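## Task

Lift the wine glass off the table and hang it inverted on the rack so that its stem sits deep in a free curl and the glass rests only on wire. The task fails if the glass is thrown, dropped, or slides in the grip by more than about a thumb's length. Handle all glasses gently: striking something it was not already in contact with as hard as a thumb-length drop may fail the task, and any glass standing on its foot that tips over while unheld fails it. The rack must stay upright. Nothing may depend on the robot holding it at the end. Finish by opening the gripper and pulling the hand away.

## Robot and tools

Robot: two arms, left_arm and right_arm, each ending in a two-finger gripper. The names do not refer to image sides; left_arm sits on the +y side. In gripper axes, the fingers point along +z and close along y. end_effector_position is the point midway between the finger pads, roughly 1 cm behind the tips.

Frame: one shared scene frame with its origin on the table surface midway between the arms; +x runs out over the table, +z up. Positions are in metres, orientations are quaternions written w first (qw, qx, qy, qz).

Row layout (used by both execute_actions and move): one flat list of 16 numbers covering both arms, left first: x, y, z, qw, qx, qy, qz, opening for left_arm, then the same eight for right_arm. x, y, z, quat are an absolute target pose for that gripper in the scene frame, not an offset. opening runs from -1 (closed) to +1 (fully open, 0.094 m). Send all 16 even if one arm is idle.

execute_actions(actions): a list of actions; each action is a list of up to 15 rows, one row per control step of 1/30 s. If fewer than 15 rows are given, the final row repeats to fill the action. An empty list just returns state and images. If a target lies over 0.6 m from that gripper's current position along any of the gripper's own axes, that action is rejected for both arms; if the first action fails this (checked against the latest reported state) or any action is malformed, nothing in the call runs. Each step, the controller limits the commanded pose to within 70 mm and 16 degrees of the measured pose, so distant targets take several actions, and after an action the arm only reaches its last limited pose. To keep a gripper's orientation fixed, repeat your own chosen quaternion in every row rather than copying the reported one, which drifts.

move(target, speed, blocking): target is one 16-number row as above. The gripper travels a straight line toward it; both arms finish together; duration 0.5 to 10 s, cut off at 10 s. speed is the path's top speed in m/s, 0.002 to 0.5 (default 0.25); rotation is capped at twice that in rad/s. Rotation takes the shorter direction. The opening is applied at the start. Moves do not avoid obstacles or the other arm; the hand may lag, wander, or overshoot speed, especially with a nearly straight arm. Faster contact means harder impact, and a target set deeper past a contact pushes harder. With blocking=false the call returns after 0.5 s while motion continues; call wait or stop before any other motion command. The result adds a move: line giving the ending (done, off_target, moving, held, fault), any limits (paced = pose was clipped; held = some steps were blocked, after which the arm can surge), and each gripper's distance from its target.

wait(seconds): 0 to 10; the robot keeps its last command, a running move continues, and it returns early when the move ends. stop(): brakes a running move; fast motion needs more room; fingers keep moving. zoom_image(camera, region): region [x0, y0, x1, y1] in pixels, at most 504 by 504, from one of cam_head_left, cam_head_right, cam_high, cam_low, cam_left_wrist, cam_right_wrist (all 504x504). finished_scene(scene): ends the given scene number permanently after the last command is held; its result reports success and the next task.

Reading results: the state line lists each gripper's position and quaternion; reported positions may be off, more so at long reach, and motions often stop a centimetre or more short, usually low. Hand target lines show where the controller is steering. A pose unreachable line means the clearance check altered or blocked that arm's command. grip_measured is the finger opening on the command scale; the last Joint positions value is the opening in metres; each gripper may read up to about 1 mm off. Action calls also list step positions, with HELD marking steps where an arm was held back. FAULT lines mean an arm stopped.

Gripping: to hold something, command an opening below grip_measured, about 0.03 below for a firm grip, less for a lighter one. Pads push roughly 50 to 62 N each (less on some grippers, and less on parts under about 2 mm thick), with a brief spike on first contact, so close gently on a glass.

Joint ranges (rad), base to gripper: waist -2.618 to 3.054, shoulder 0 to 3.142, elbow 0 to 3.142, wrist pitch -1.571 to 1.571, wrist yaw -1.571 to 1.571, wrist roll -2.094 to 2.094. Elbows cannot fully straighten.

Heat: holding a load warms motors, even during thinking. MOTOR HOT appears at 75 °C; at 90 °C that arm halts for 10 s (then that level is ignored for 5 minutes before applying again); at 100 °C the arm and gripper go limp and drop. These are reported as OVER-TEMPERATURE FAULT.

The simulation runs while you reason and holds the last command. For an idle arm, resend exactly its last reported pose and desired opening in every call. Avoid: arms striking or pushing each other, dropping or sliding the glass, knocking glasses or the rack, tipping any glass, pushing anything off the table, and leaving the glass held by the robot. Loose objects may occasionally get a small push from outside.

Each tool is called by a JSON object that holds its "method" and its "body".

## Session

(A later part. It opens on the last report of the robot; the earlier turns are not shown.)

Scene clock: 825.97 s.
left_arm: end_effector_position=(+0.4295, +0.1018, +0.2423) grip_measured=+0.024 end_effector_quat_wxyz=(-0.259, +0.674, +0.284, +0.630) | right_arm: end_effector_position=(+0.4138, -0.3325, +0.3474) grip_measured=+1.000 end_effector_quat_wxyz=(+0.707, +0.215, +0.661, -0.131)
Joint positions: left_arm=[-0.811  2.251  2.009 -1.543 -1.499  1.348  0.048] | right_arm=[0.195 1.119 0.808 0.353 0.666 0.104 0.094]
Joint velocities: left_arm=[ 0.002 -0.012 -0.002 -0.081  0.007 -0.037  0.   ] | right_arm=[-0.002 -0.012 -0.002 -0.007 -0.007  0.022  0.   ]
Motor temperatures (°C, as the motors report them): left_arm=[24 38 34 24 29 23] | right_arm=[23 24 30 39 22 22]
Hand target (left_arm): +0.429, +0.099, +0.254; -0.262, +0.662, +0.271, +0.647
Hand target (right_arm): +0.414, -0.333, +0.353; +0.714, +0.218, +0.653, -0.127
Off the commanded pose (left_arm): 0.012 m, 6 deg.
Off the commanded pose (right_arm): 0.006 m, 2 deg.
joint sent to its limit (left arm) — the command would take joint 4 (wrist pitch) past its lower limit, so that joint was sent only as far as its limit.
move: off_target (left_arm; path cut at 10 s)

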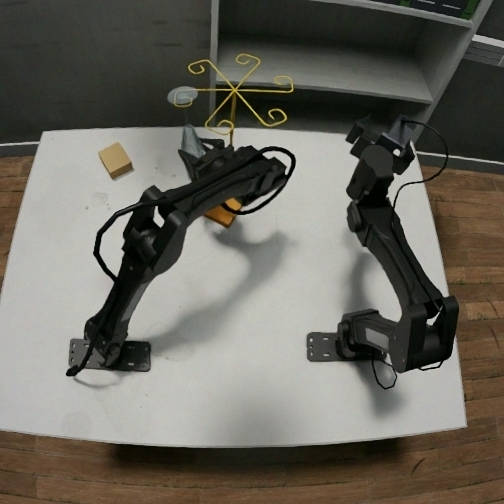

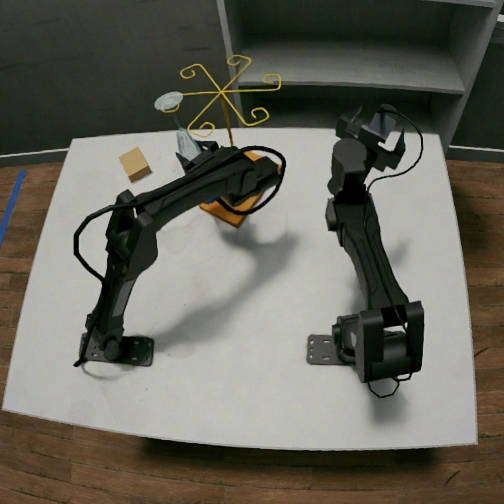

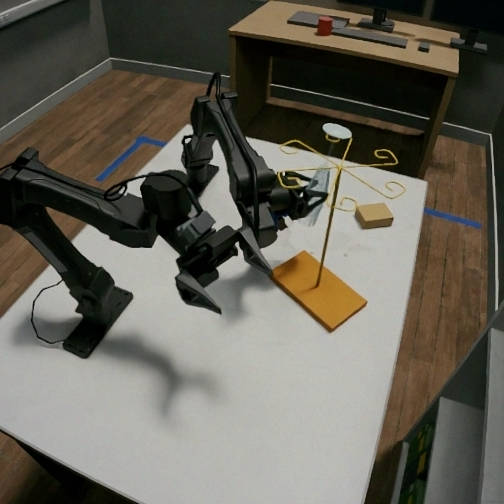

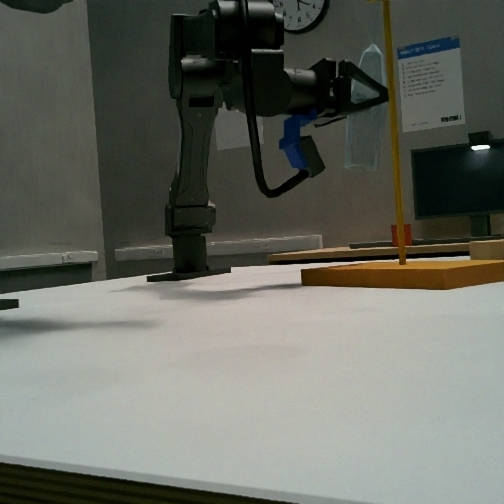

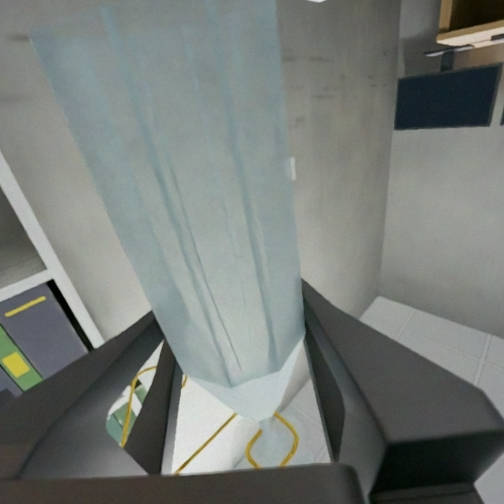

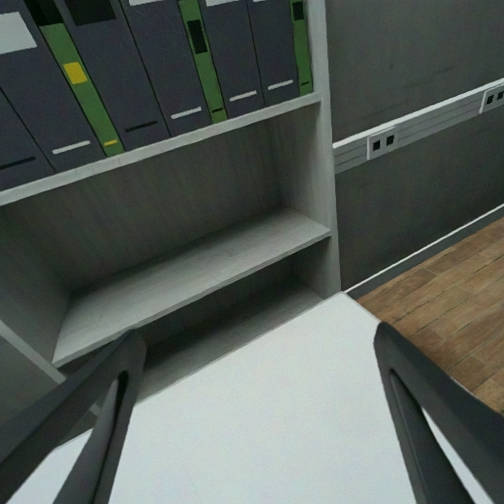

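{"method": "move", "body": {"target": [0.429,0.098,0.248,-0.298,0.641,0.298,0.641,-0.015,0.4135,-0.3326,0.3531,0.715,0.218,0.652,-0.127,1], "speed": 0.005}}

{"method": "zoom_image", "body": {"camera": "cam_head_left", "region": [150,50,270,170]}}

{"method": "zoom_image", "body": {"camera": "cam_high", "region": [270,70,390,190]}}

Scene clock: 847.70 s.
left_arm: end_effector_position=(+0.4299, +0.1013, +0.2395) grip_measured=+0.024 end_effector_quat_wxyz=(-0.254, +0.672, +0.290, +0.632) | right_arm: end_effector_position=(+0.4138, -0.3325, +0.3473) grip_measured=+1.000 end_effector_quat_wxyz=(+0.707, +0.215, +0.661, -0.131)
Joint positions: left_arm=[-0.811  2.257  2.009 -1.543 -1.496  1.326  0.048] | right_arm=[0.195 1.119 0.808 0.352 0.666 0.104 0.094]
Joint velocities: left_arm=[-0.012 -0.002 -0.002 -0.022 -0.007  0.051 -0.001] | right_arm=[-0.007  0.012 -0.027  0.022 -0.022 -0.022  0.   ]
Motor temperatures (°C, as the motors report them): left_arm=[24 38 34 24 29 23] | right_arm=[23 24 30 39 22 22]
Hand target (left_arm): +0.429, +0.098, +0.248; -0.262, +0.663, +0.272, +0.647
Hand target (right_arm): +0.414, -0.333, +0.353; +0.714, +0.218, +0.653, -0.127
Off the commanded pose (left_arm): 0.009 m, 6 deg.
Off the commanded pose (right_arm): 0.006 m, 2 deg.
joint sent to its limit (left arm) — the command would take joint 4 (wrist pitch) past its lower limit, so that joint was sent only as far as its limit.
move: off_target (left_arm; path cut at 10 s)

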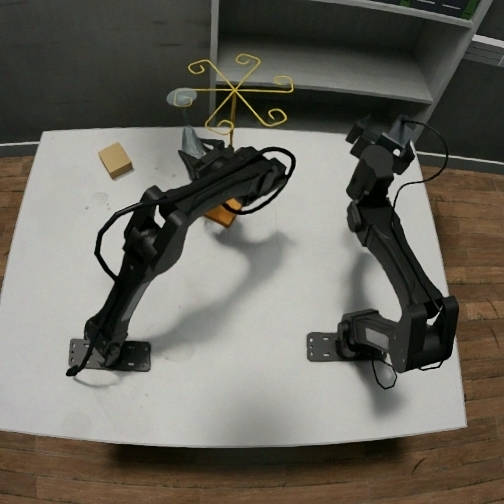

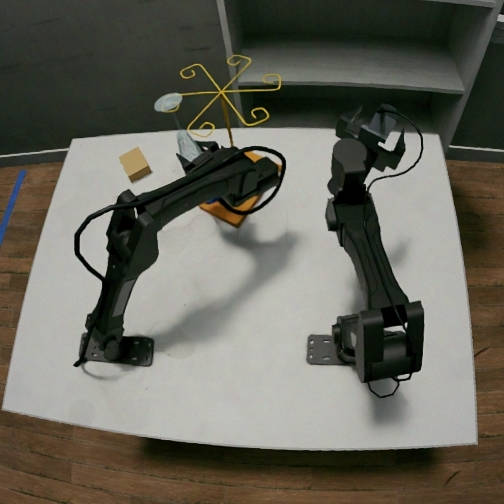

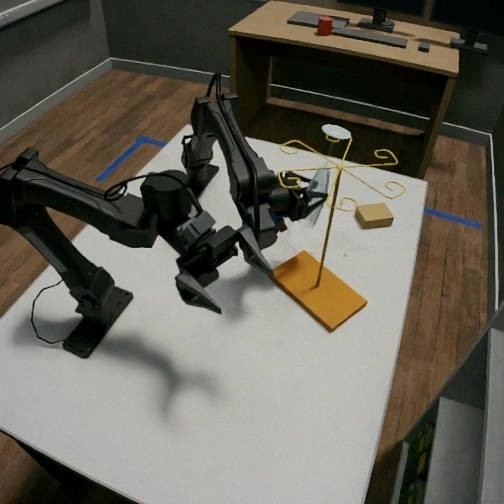

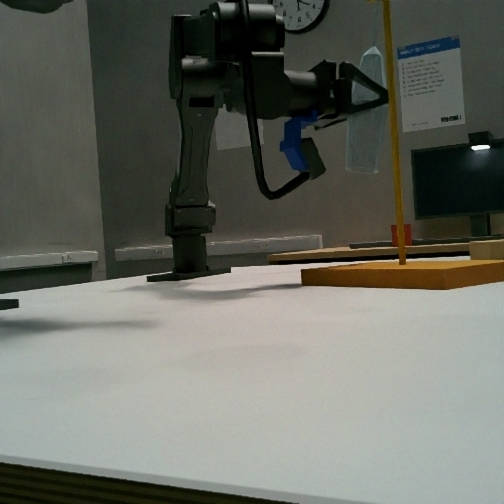

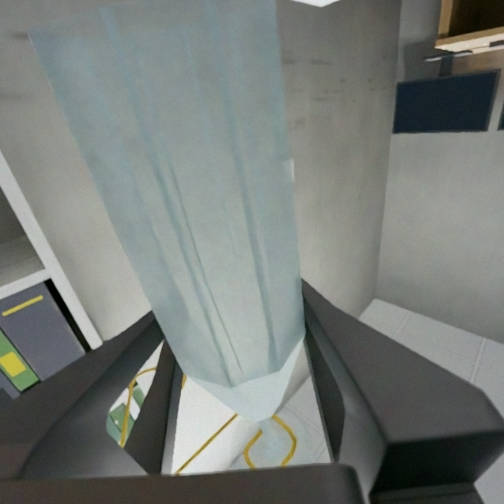

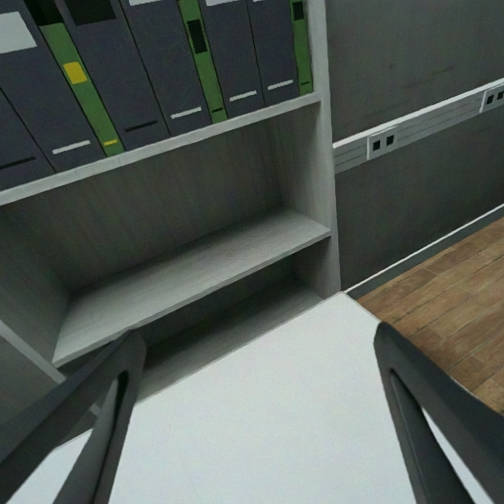

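Region (150, 50, 270, 170) of cam_head_left's 504x504 image, scaled by 4.200, with more detail than that image has.

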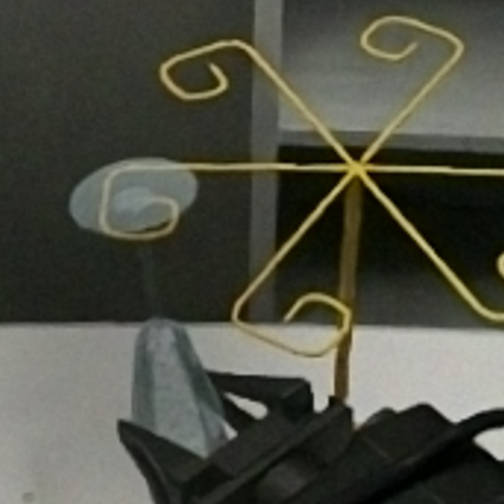

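Region (270, 70, 390, 190) of cam_high's 504x504 image, scaled by 4.200, with more detail than that image has.

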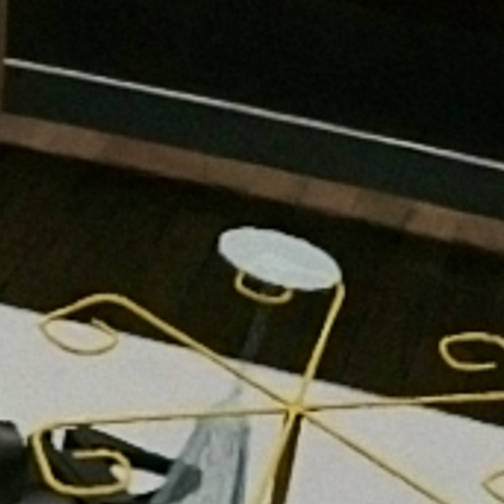

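{"method": "move", "body": {"target": [0.429,0.098,0.241,-0.298,0.641,0.298,0.641,-0.015,0.4135,-0.3326,0.3531,0.715,0.218,0.652,-0.127,1], "speed": 0.007}}

{"method": "zoom_image", "body": {"camera": "cam_head_left", "region": [150,50,270,170]}}

{"method": "zoom_image", "body": {"camera": "cam_high", "region": [270,70,390,190]}}

Scene clock: 870.77 s.
left_arm: end_effector_position=(+0.4307, +0.1006, +0.2363) grip_measured=+0.024 end_effector_quat_wxyz=(-0.250, +0.670, +0.295, +0.634) | right_arm: end_effector_position=(+0.4137, -0.3325, +0.3477) grip_measured=+1.000 end_effector_quat_wxyz=(+0.707, +0.215, +0.661, -0.131)
Joint positions: left_arm=[-0.811  2.266  2.009 -1.543 -1.498  1.302  0.048] | right_arm=[0.195 1.119 0.808 0.354 0.666 0.104 0.094]
Joint velocities: left_arm=[-0.007 -0.022  0.002  0.022  0.051 -0.007 -0.   ] | right_arm=[-0.017  0.002 -0.007  0.037  0.037  0.022  0.   ]
Motor temperatures (°C, as the motors report them): left_arm=[24 38 34 23 29 23] | right_arm=[23 24 30 39 22 22]
Hand target (left_arm): +0.429, +0.098, +0.241; -0.262, +0.663, +0.271, +0.647
Hand target (right_arm): +0.414, -0.333, +0.353; +0.715, +0.218, +0.652, -0.127
Off the commanded pose (left_arm): 0.006 m, 6 deg.
Off the commanded pose (right_arm): 0.005 m, 1 deg.
joint sent to its limit (left arm) — the command would take joint 4 (wrist pitch) past its lower limit, so that joint was sent only as far as its limit.
move: off_target (left_arm)

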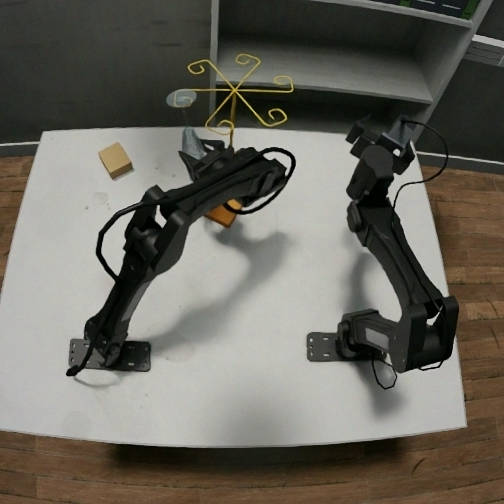

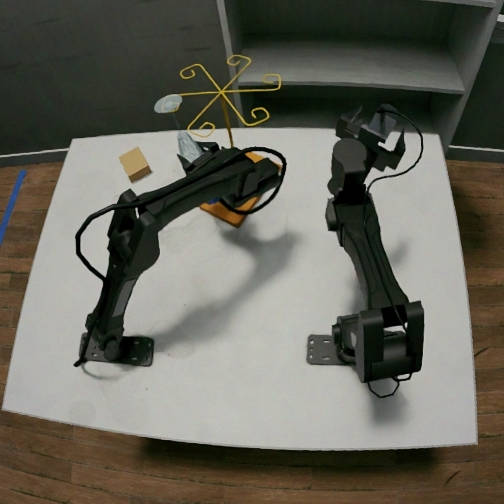

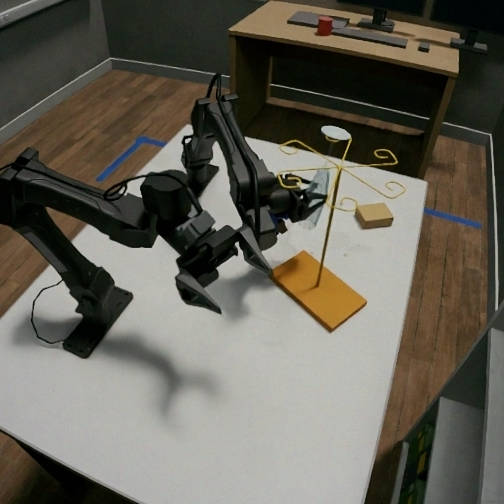

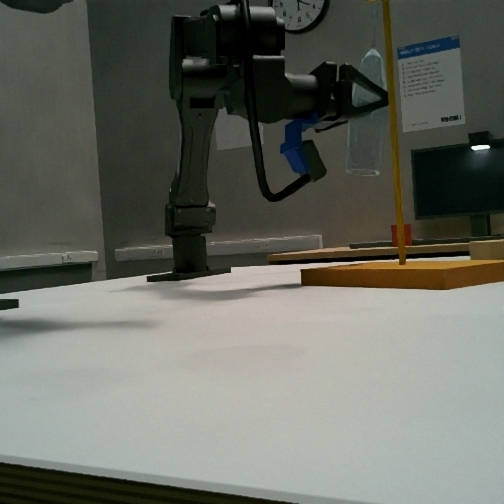

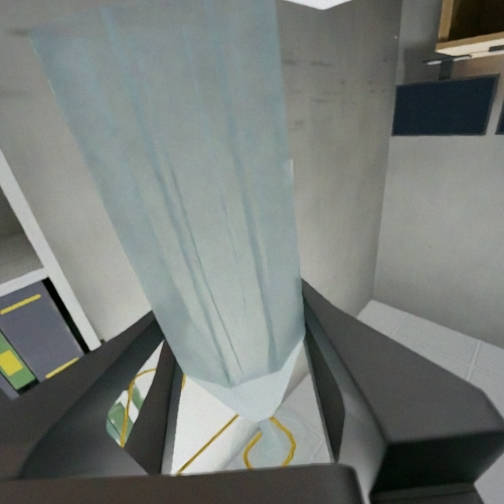

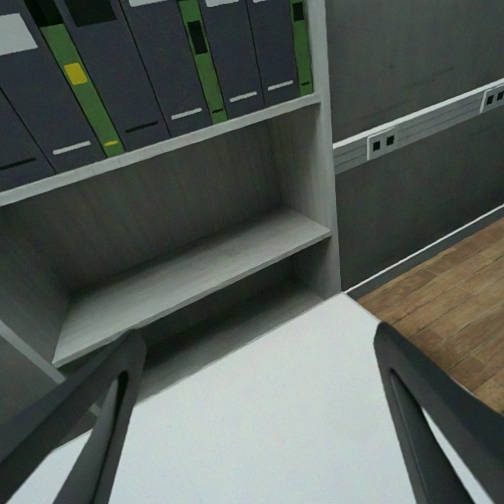

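Region (150, 50, 270, 170) of cam_head_left's 504x504 image, scaled by 4.200, with more detail than that image has.

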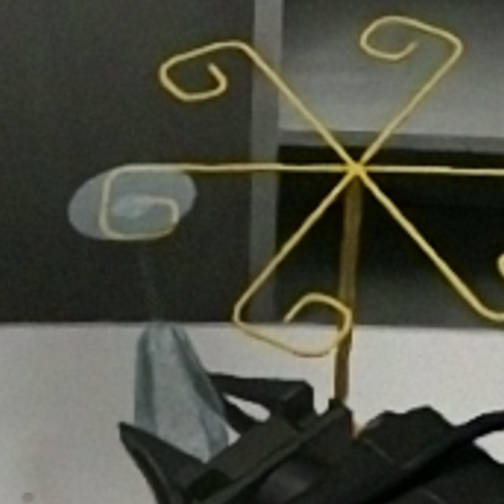

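Region (270, 70, 390, 190) of cam_high's 504x504 image, scaled by 4.200, with more detail than that image has.

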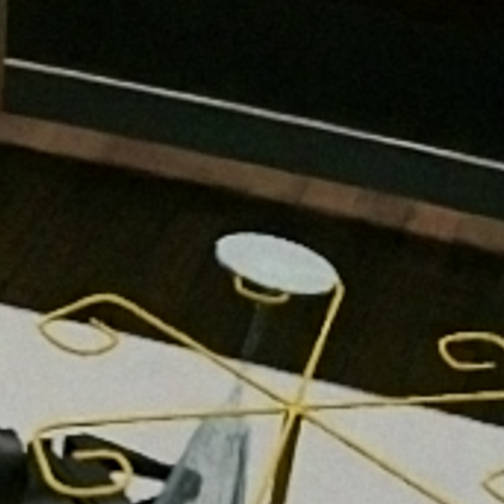

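{"method": "move", "body": {"target": [0.429,0.094,0.235,-0.298,0.641,0.298,0.641,-0.015,0.4135,-0.3326,0.3531,0.715,0.218,0.652,-0.127,1], "speed": 0.007}}

{"method": "zoom_image", "body": {"camera": "cam_head_left", "region": [150,50,270,170]}}

{"method": "zoom_image", "body": {"camera": "cam_high", "region": [270,70,390,190]}}

Scene clock: 887.03 s.
left_arm: end_effector_position=(+0.4318, +0.0997, +0.2354) grip_measured=+0.024 end_effector_quat_wxyz=(-0.248, +0.664, +0.296, +0.640) | right_arm: end_effector_position=(+0.4137, -0.3325, +0.3477) grip_measured=+1.000 end_effector_quat_wxyz=(+0.707, +0.215, +0.661, -0.131)
Joint positions: left_arm=[-0.811  2.274  2.009 -1.544 -1.512  1.282  0.048] | right_arm=[0.195 1.119 0.808 0.354 0.666 0.104 0.094]
Joint velocities: left_arm=[-0.007 -0.002 -0.007 -0.066  0.095 -0.007 -0.   ] | right_arm=[ 0.002 -0.007 -0.012  0.022 -0.022 -0.11   0.   ]
Motor temperatures (°C, as the motors report them): left_arm=[24 38 33 23 28 23] | right_arm=[23 24 30 39 22 22]
Hand target (left_arm): +0.429, +0.094, +0.235; -0.260, +0.664, +0.269, +0.647
Hand target (right_arm): +0.414, -0.333, +0.353; +0.715, +0.218, +0.652, -0.127
Off the commanded pose (left_arm): 0.006 m, 6 deg.
Off the commanded pose (right_arm): 0.005 m, 1 deg.
joint sent to its limit (left arm) — the command would take joint 4 (wrist pitch) past its lower limit, so that joint was sent only as far as its limit.
move: off_target (left_arm)

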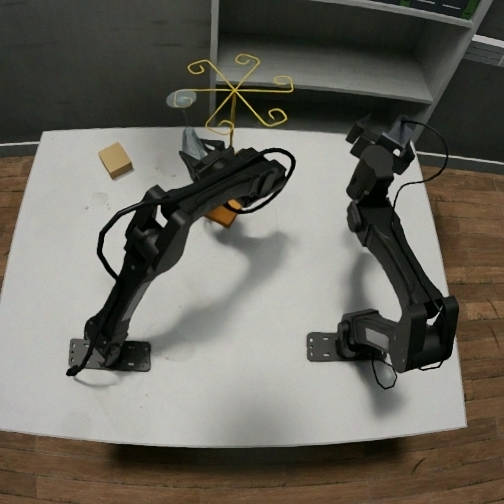

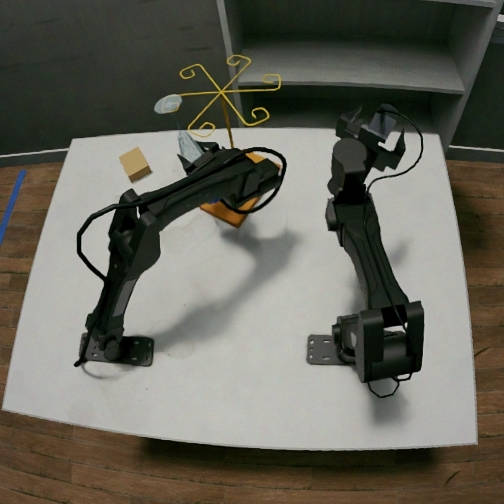

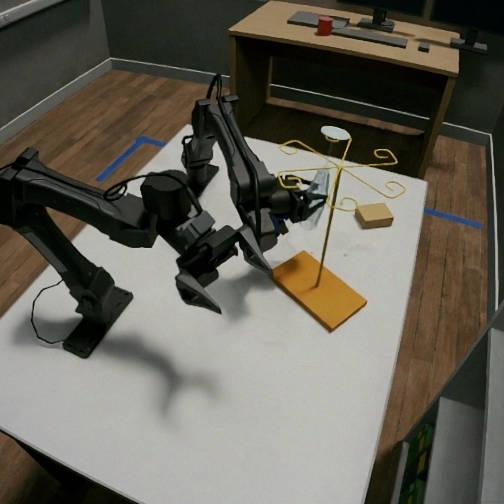

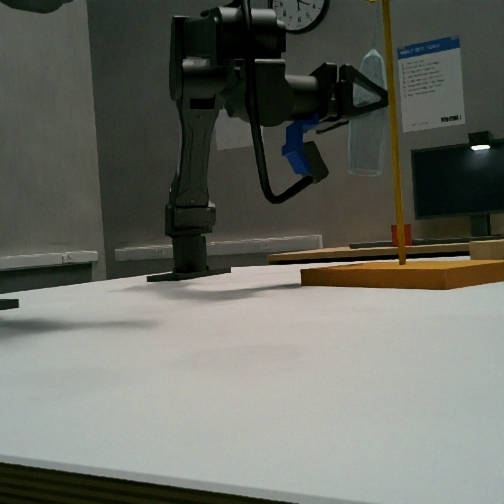

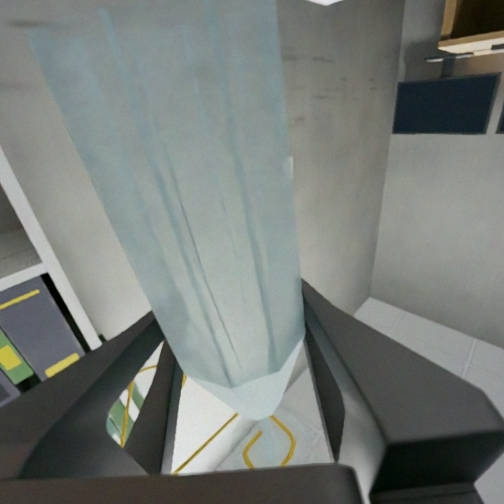

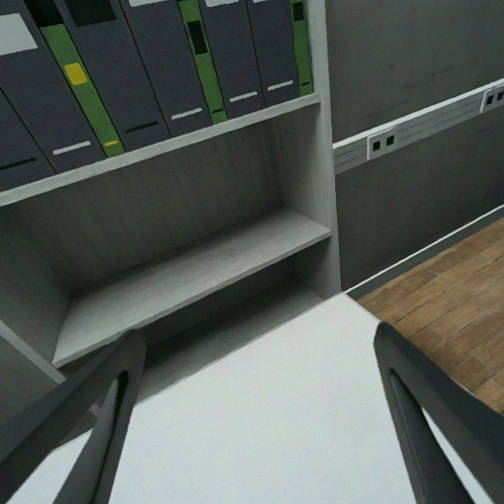

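Region (150, 50, 270, 170) of cam_head_left's 504x504 image, scaled by 4.200, with more detail than that image has.

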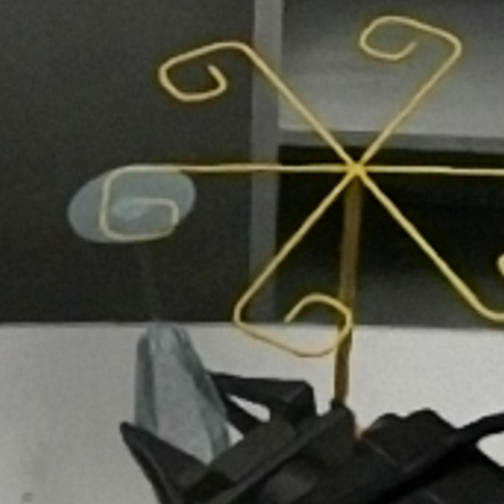

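Region (270, 70, 390, 190) of cam_high's 504x504 image, scaled by 4.200, with more detail than that image has.

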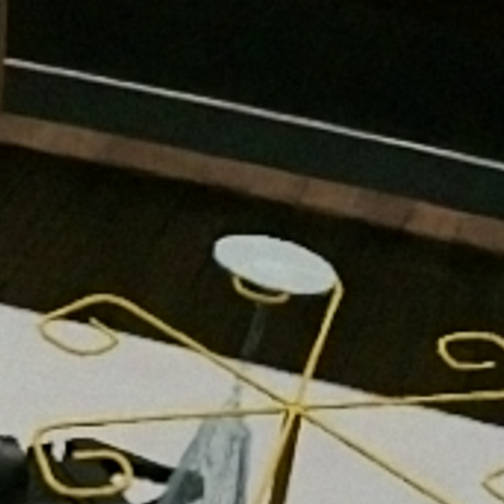

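{"method": "move", "body": {"target": [0.429,0.086,0.239,-0.298,0.641,0.298,0.641,-0.015,0.4135,-0.3326,0.3531,0.715,0.218,0.652,-0.127,1], "speed": 0.007}}

{"method": "zoom_image", "body": {"camera": "cam_head_left", "region": [150,50,270,170]}}

{"method": "zoom_image", "body": {"camera": "cam_high", "region": [270,70,390,190]}}

Scene clock: 903.50 s.
left_arm: end_effector_position=(+0.4299, +0.0952, +0.2353) grip_measured=+0.024 end_effector_quat_wxyz=(-0.244, +0.666, +0.292, +0.641) | right_arm: end_effector_position=(+0.4137, -0.3325, +0.3477) grip_measured=+1.000 end_effector_quat_wxyz=(+0.707, +0.215, +0.661, -0.131)
Joint positions: left_arm=[-0.822  2.274  2.009 -1.544 -1.511  1.282  0.048] | right_arm=[0.195 1.119 0.808 0.354 0.666 0.104 0.094]
Joint velocities: left_arm=[-0.002 -0.002 -0.007 -0.051 -0.022 -0.037  0.   ] | right_arm=[ 0.007  0.007 -0.002  0.007 -0.022  0.022  0.   ]
Motor temperatures (°C, as the motors report them): left_arm=[24 38 34 23 28 23] | right_arm=[23 24 30 39 22 22]
Hand target (left_arm): +0.429, +0.086, +0.239; -0.255, +0.666, +0.266, +0.648
Hand target (right_arm): +0.414, -0.333, +0.353; +0.715, +0.218, +0.652, -0.127
Off the commanded pose (left_arm): 0.010 m, 7 deg.
Off the commanded pose (right_arm): 0.005 m, 1 deg.
joint sent to its limit (left arm) — the command would take joint 4 (wrist pitch) past its lower limit, so that joint was sent only as far as its limit.
move: off_target (left_arm)

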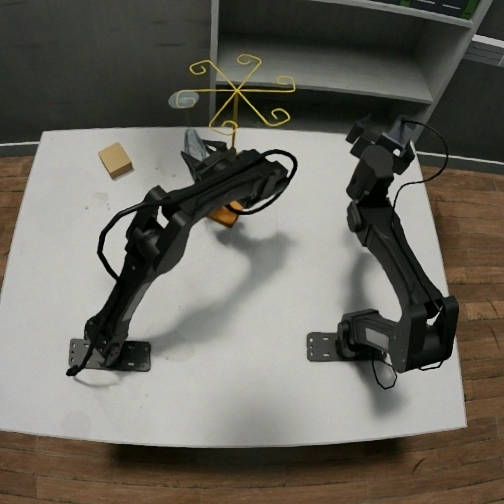

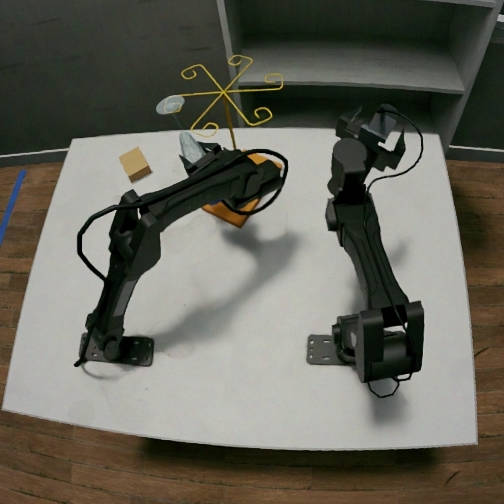

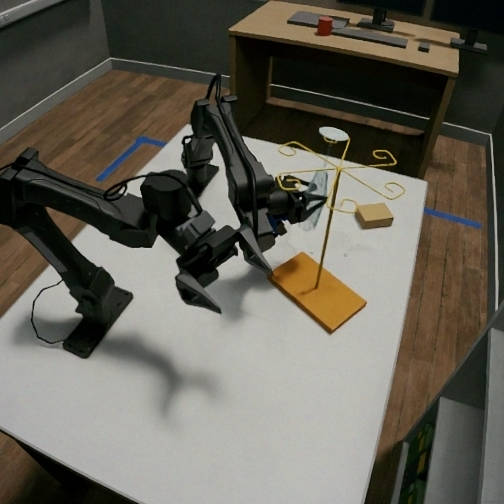

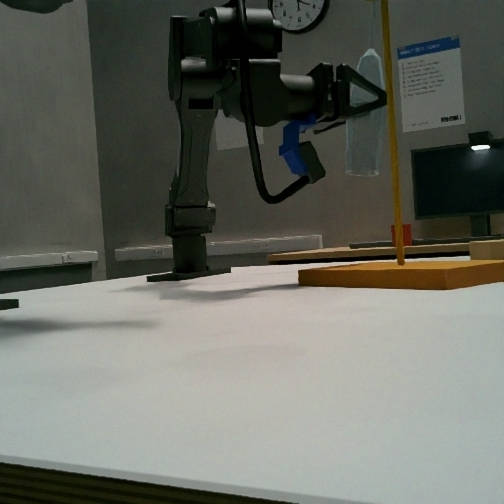

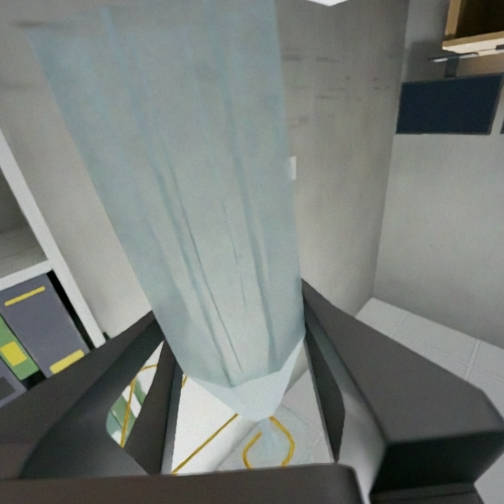

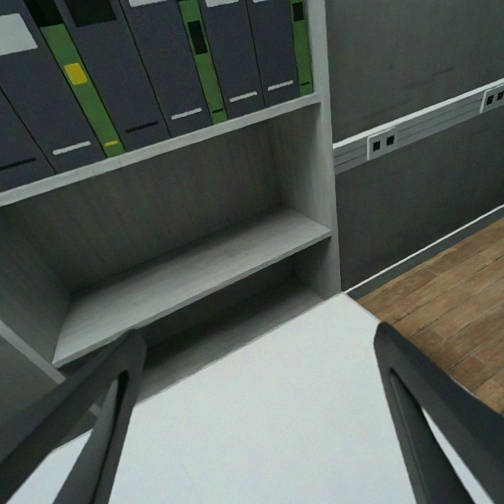

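Region (150, 50, 270, 170) of cam_head_left's 504x504 image, scaled by 4.200, with more detail than that image has.

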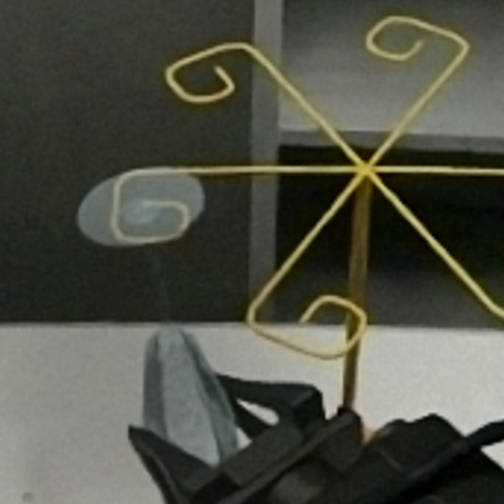

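Region (270, 70, 390, 190) of cam_high's 504x504 image, scaled by 4.200, with more detail than that image has.

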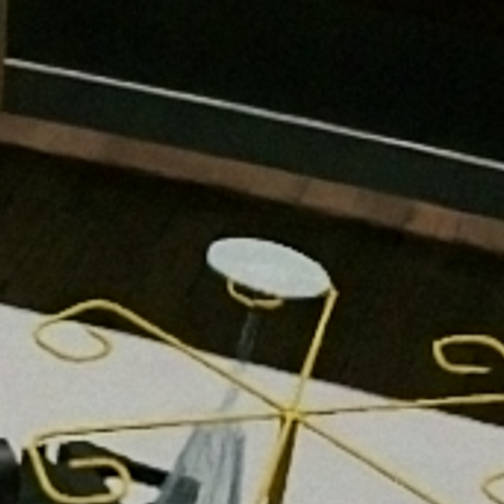

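{"method": "move", "body": {"target": [0.429,0.086,0.252,-0.298,0.641,0.298,0.641,-0.015,0.4135,-0.3326,0.3531,0.715,0.218,0.652,-0.127,1], "speed": 0.01}}

{"method": "zoom_image", "body": {"camera": "cam_head_left", "region": [150,50,270,170]}}

Scene clock: 916.00 s.
left_arm: end_effector_position=(+0.4289, +0.0919, +0.2365) grip_measured=+0.024 end_effector_quat_wxyz=(-0.256, +0.674, +0.276, +0.636) | right_arm: end_effector_position=(+0.4137, -0.3325, +0.3478) grip_measured=+1.000 end_effector_quat_wxyz=(+0.707, +0.215, +0.661, -0.131)
Joint positions: left_arm=[-0.828  2.274  2.016 -1.544 -1.508  1.334  0.048] | right_arm=[0.195 1.119 0.808 0.355 0.666 0.104 0.094]
Joint velocities: left_arm=[-0.017  0.022 -0.002 -0.007 -0.007 -0.022 -0.001] | right_arm=[-0.012 -0.012 -0.022  0.007 -0.007  0.022  0.   ]
Motor temperatures (°C, as the motors report them): left_arm=[24 38 34 23 28 23] | right_arm=[23 24 30 39 22 22]
Hand target (left_arm): +0.429, +0.087, +0.252; -0.255, +0.666, +0.265, +0.650
Hand target (right_arm): +0.413, -0.333, +0.353; +0.715, +0.218, +0.652, -0.127
Off the commanded pose (left_arm): 0.017 m, 7 deg.
Off the commanded pose (right_arm): 0.005 m, 1 deg.
joint sent to its limit (left arm) — the command would take joint 4 (wrist pitch) past its lower limit, so that joint was sent only as far as its limit.
move: off_target (left_arm)

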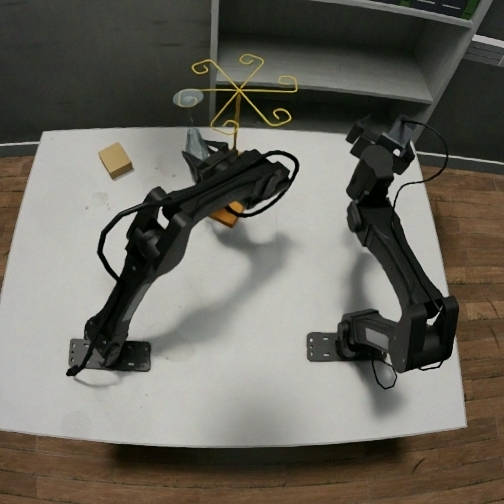

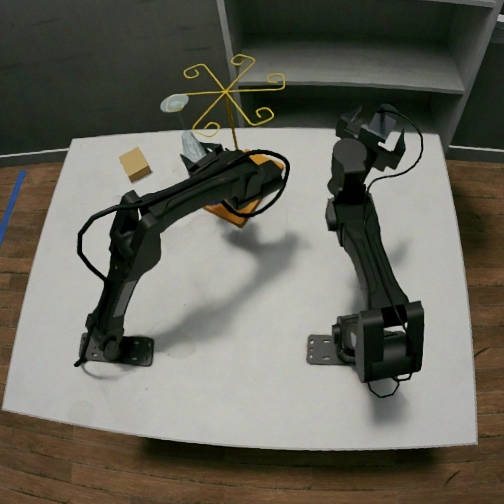

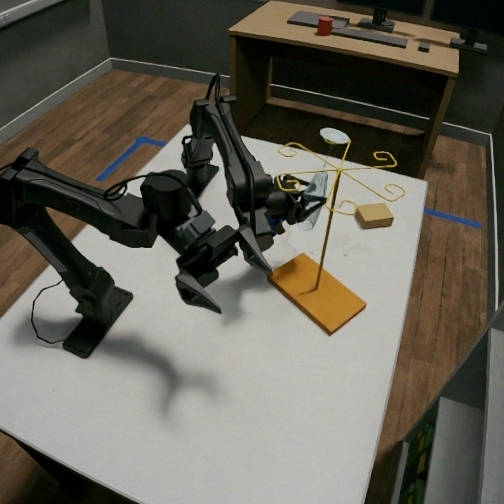

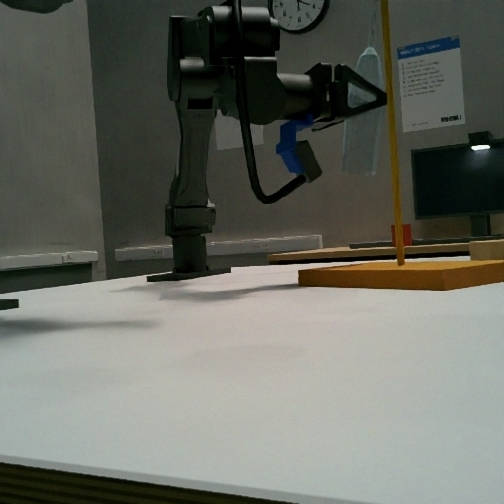

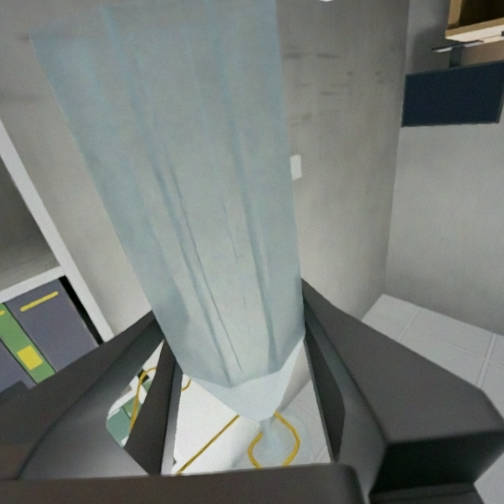

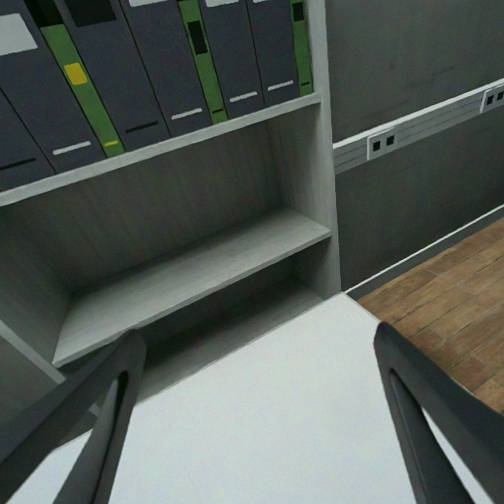

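Region (150, 50, 270, 170) of cam_head_left's 504x504 image, scaled by 4.200, with more detail than that image has.

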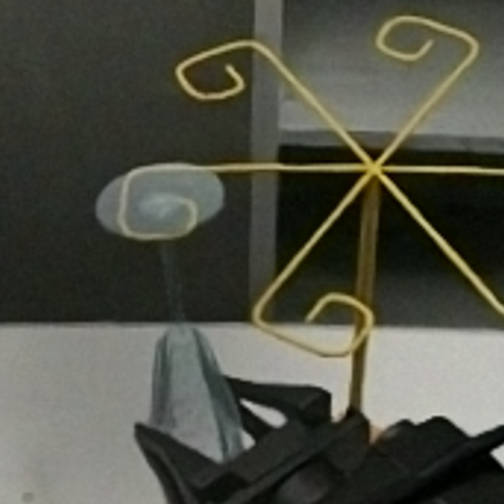

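{"method": "move", "body": {"target": [0.429,0.091,0.262,-0.298,0.641,0.298,0.641,-0.015,0.4135,-0.3326,0.3531,0.715,0.218,0.652,-0.127,1], "speed": 0.01}}

{"method": "zoom_image", "body": {"camera": "cam_head_left", "region": [150,50,270,170]}}

{"method": "zoom_image", "body": {"camera": "cam_high", "region": [260,90,400,340]}}

Scene clock: 930.20 s.
left_arm: end_effector_position=(+0.4288, +0.0920, +0.2361) grip_measured=+0.024 end_effector_quat_wxyz=(-0.262, +0.678, +0.269, +0.632) | right_arm: end_effector_position=(+0.4137, -0.3325, +0.3477) grip_measured=+1.000 end_effector_quat_wxyz=(+0.707, +0.215, +0.661, -0.131)
Joint positions: left_arm=[-0.828  2.274  2.016 -1.544 -1.506  1.355  0.048] | right_arm=[0.195 1.119 0.808 0.354 0.666 0.104 0.094]
Joint velocities: left_arm=[-0.012 -0.007 -0.037  0.007 -0.022  0.081  0.   ] | right_arm=[-0.007  0.022 -0.017 -0.066  0.022 -0.037  0.   ]
Motor temperatures (°C, as the motors report them): left_arm=[24 39 35 23 28 23] | right_arm=[23 24 30 39 22 22]
Hand target (left_arm): +0.428, +0.092, +0.261; -0.257, +0.664, +0.267, +0.650
Hand target (right_arm): +0.413, -0.333, +0.353; +0.715, +0.218, +0.652, -0.127
Off the commanded pose (left_arm): 0.026 m, 7 deg.
Off the commanded pose (right_arm): 0.005 m, 1 deg.
joint sent to its limit (left arm) — the command would take joint 4 (wrist pitch) past its lower limit, so that joint was sent only as far as its limit.
move: off_target (left_arm)

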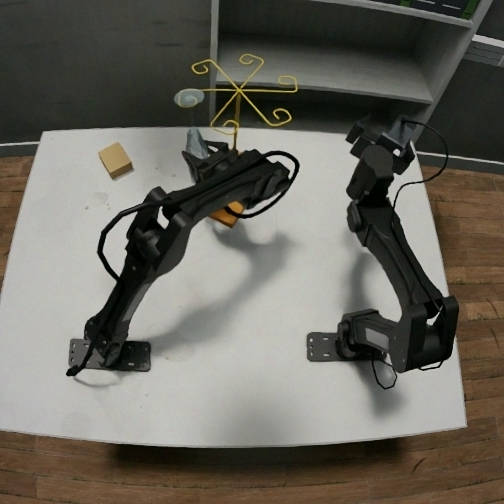

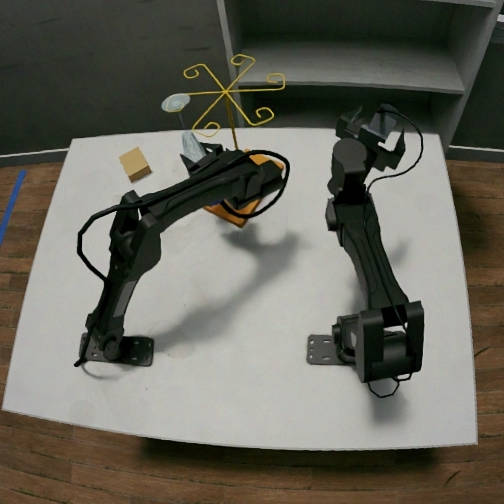

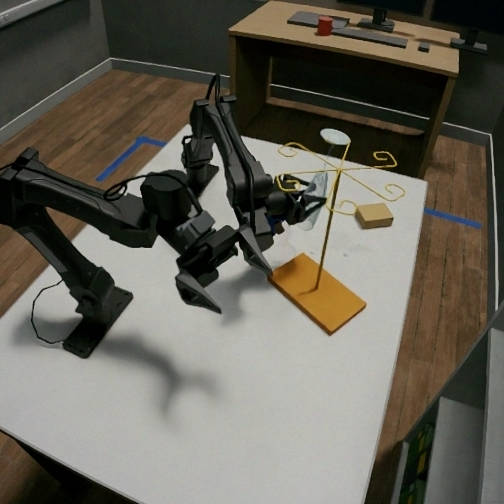

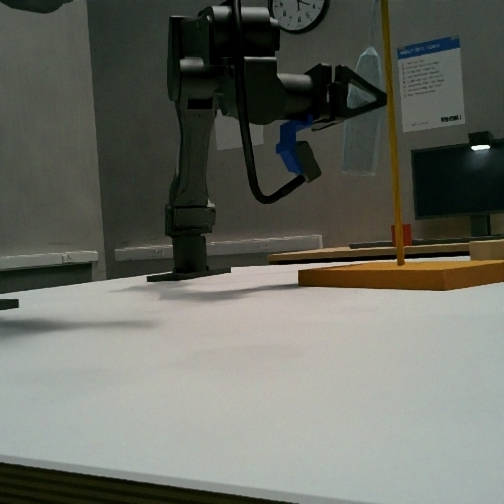

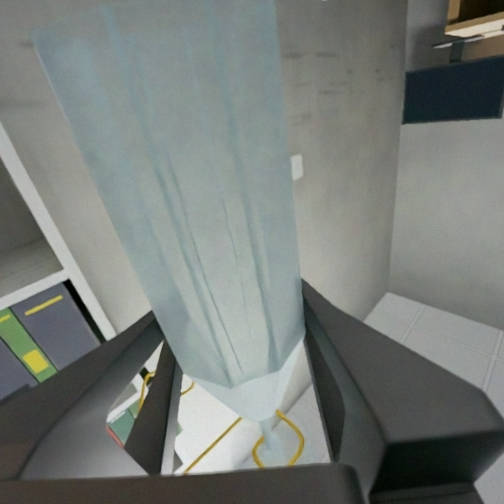

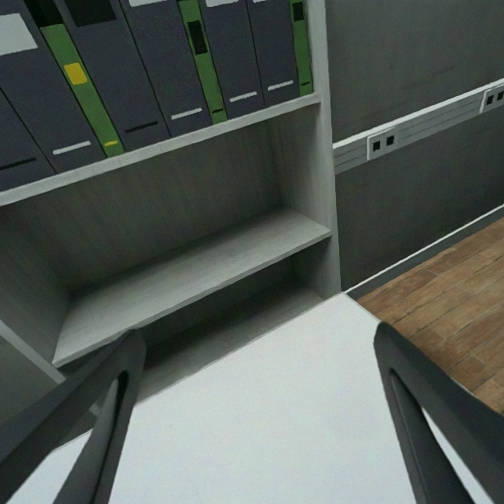

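Region (150, 50, 270, 170) of cam_head_left's 504x504 image, scaled by 4.200, with more detail than that image has.

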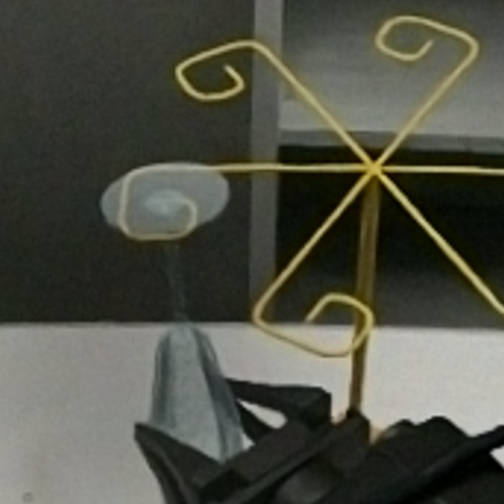

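Region (260, 90, 400, 340) of cam_high's 504x504 image, scaled by 2.016, with more detail than that image has; it fills the left 282 columns of this view, and the rest is white.

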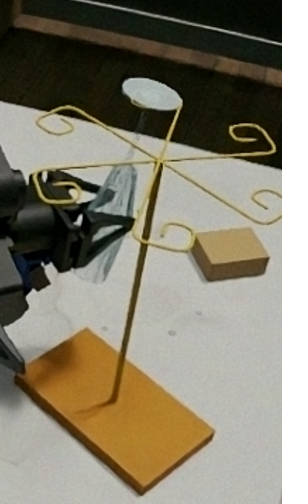

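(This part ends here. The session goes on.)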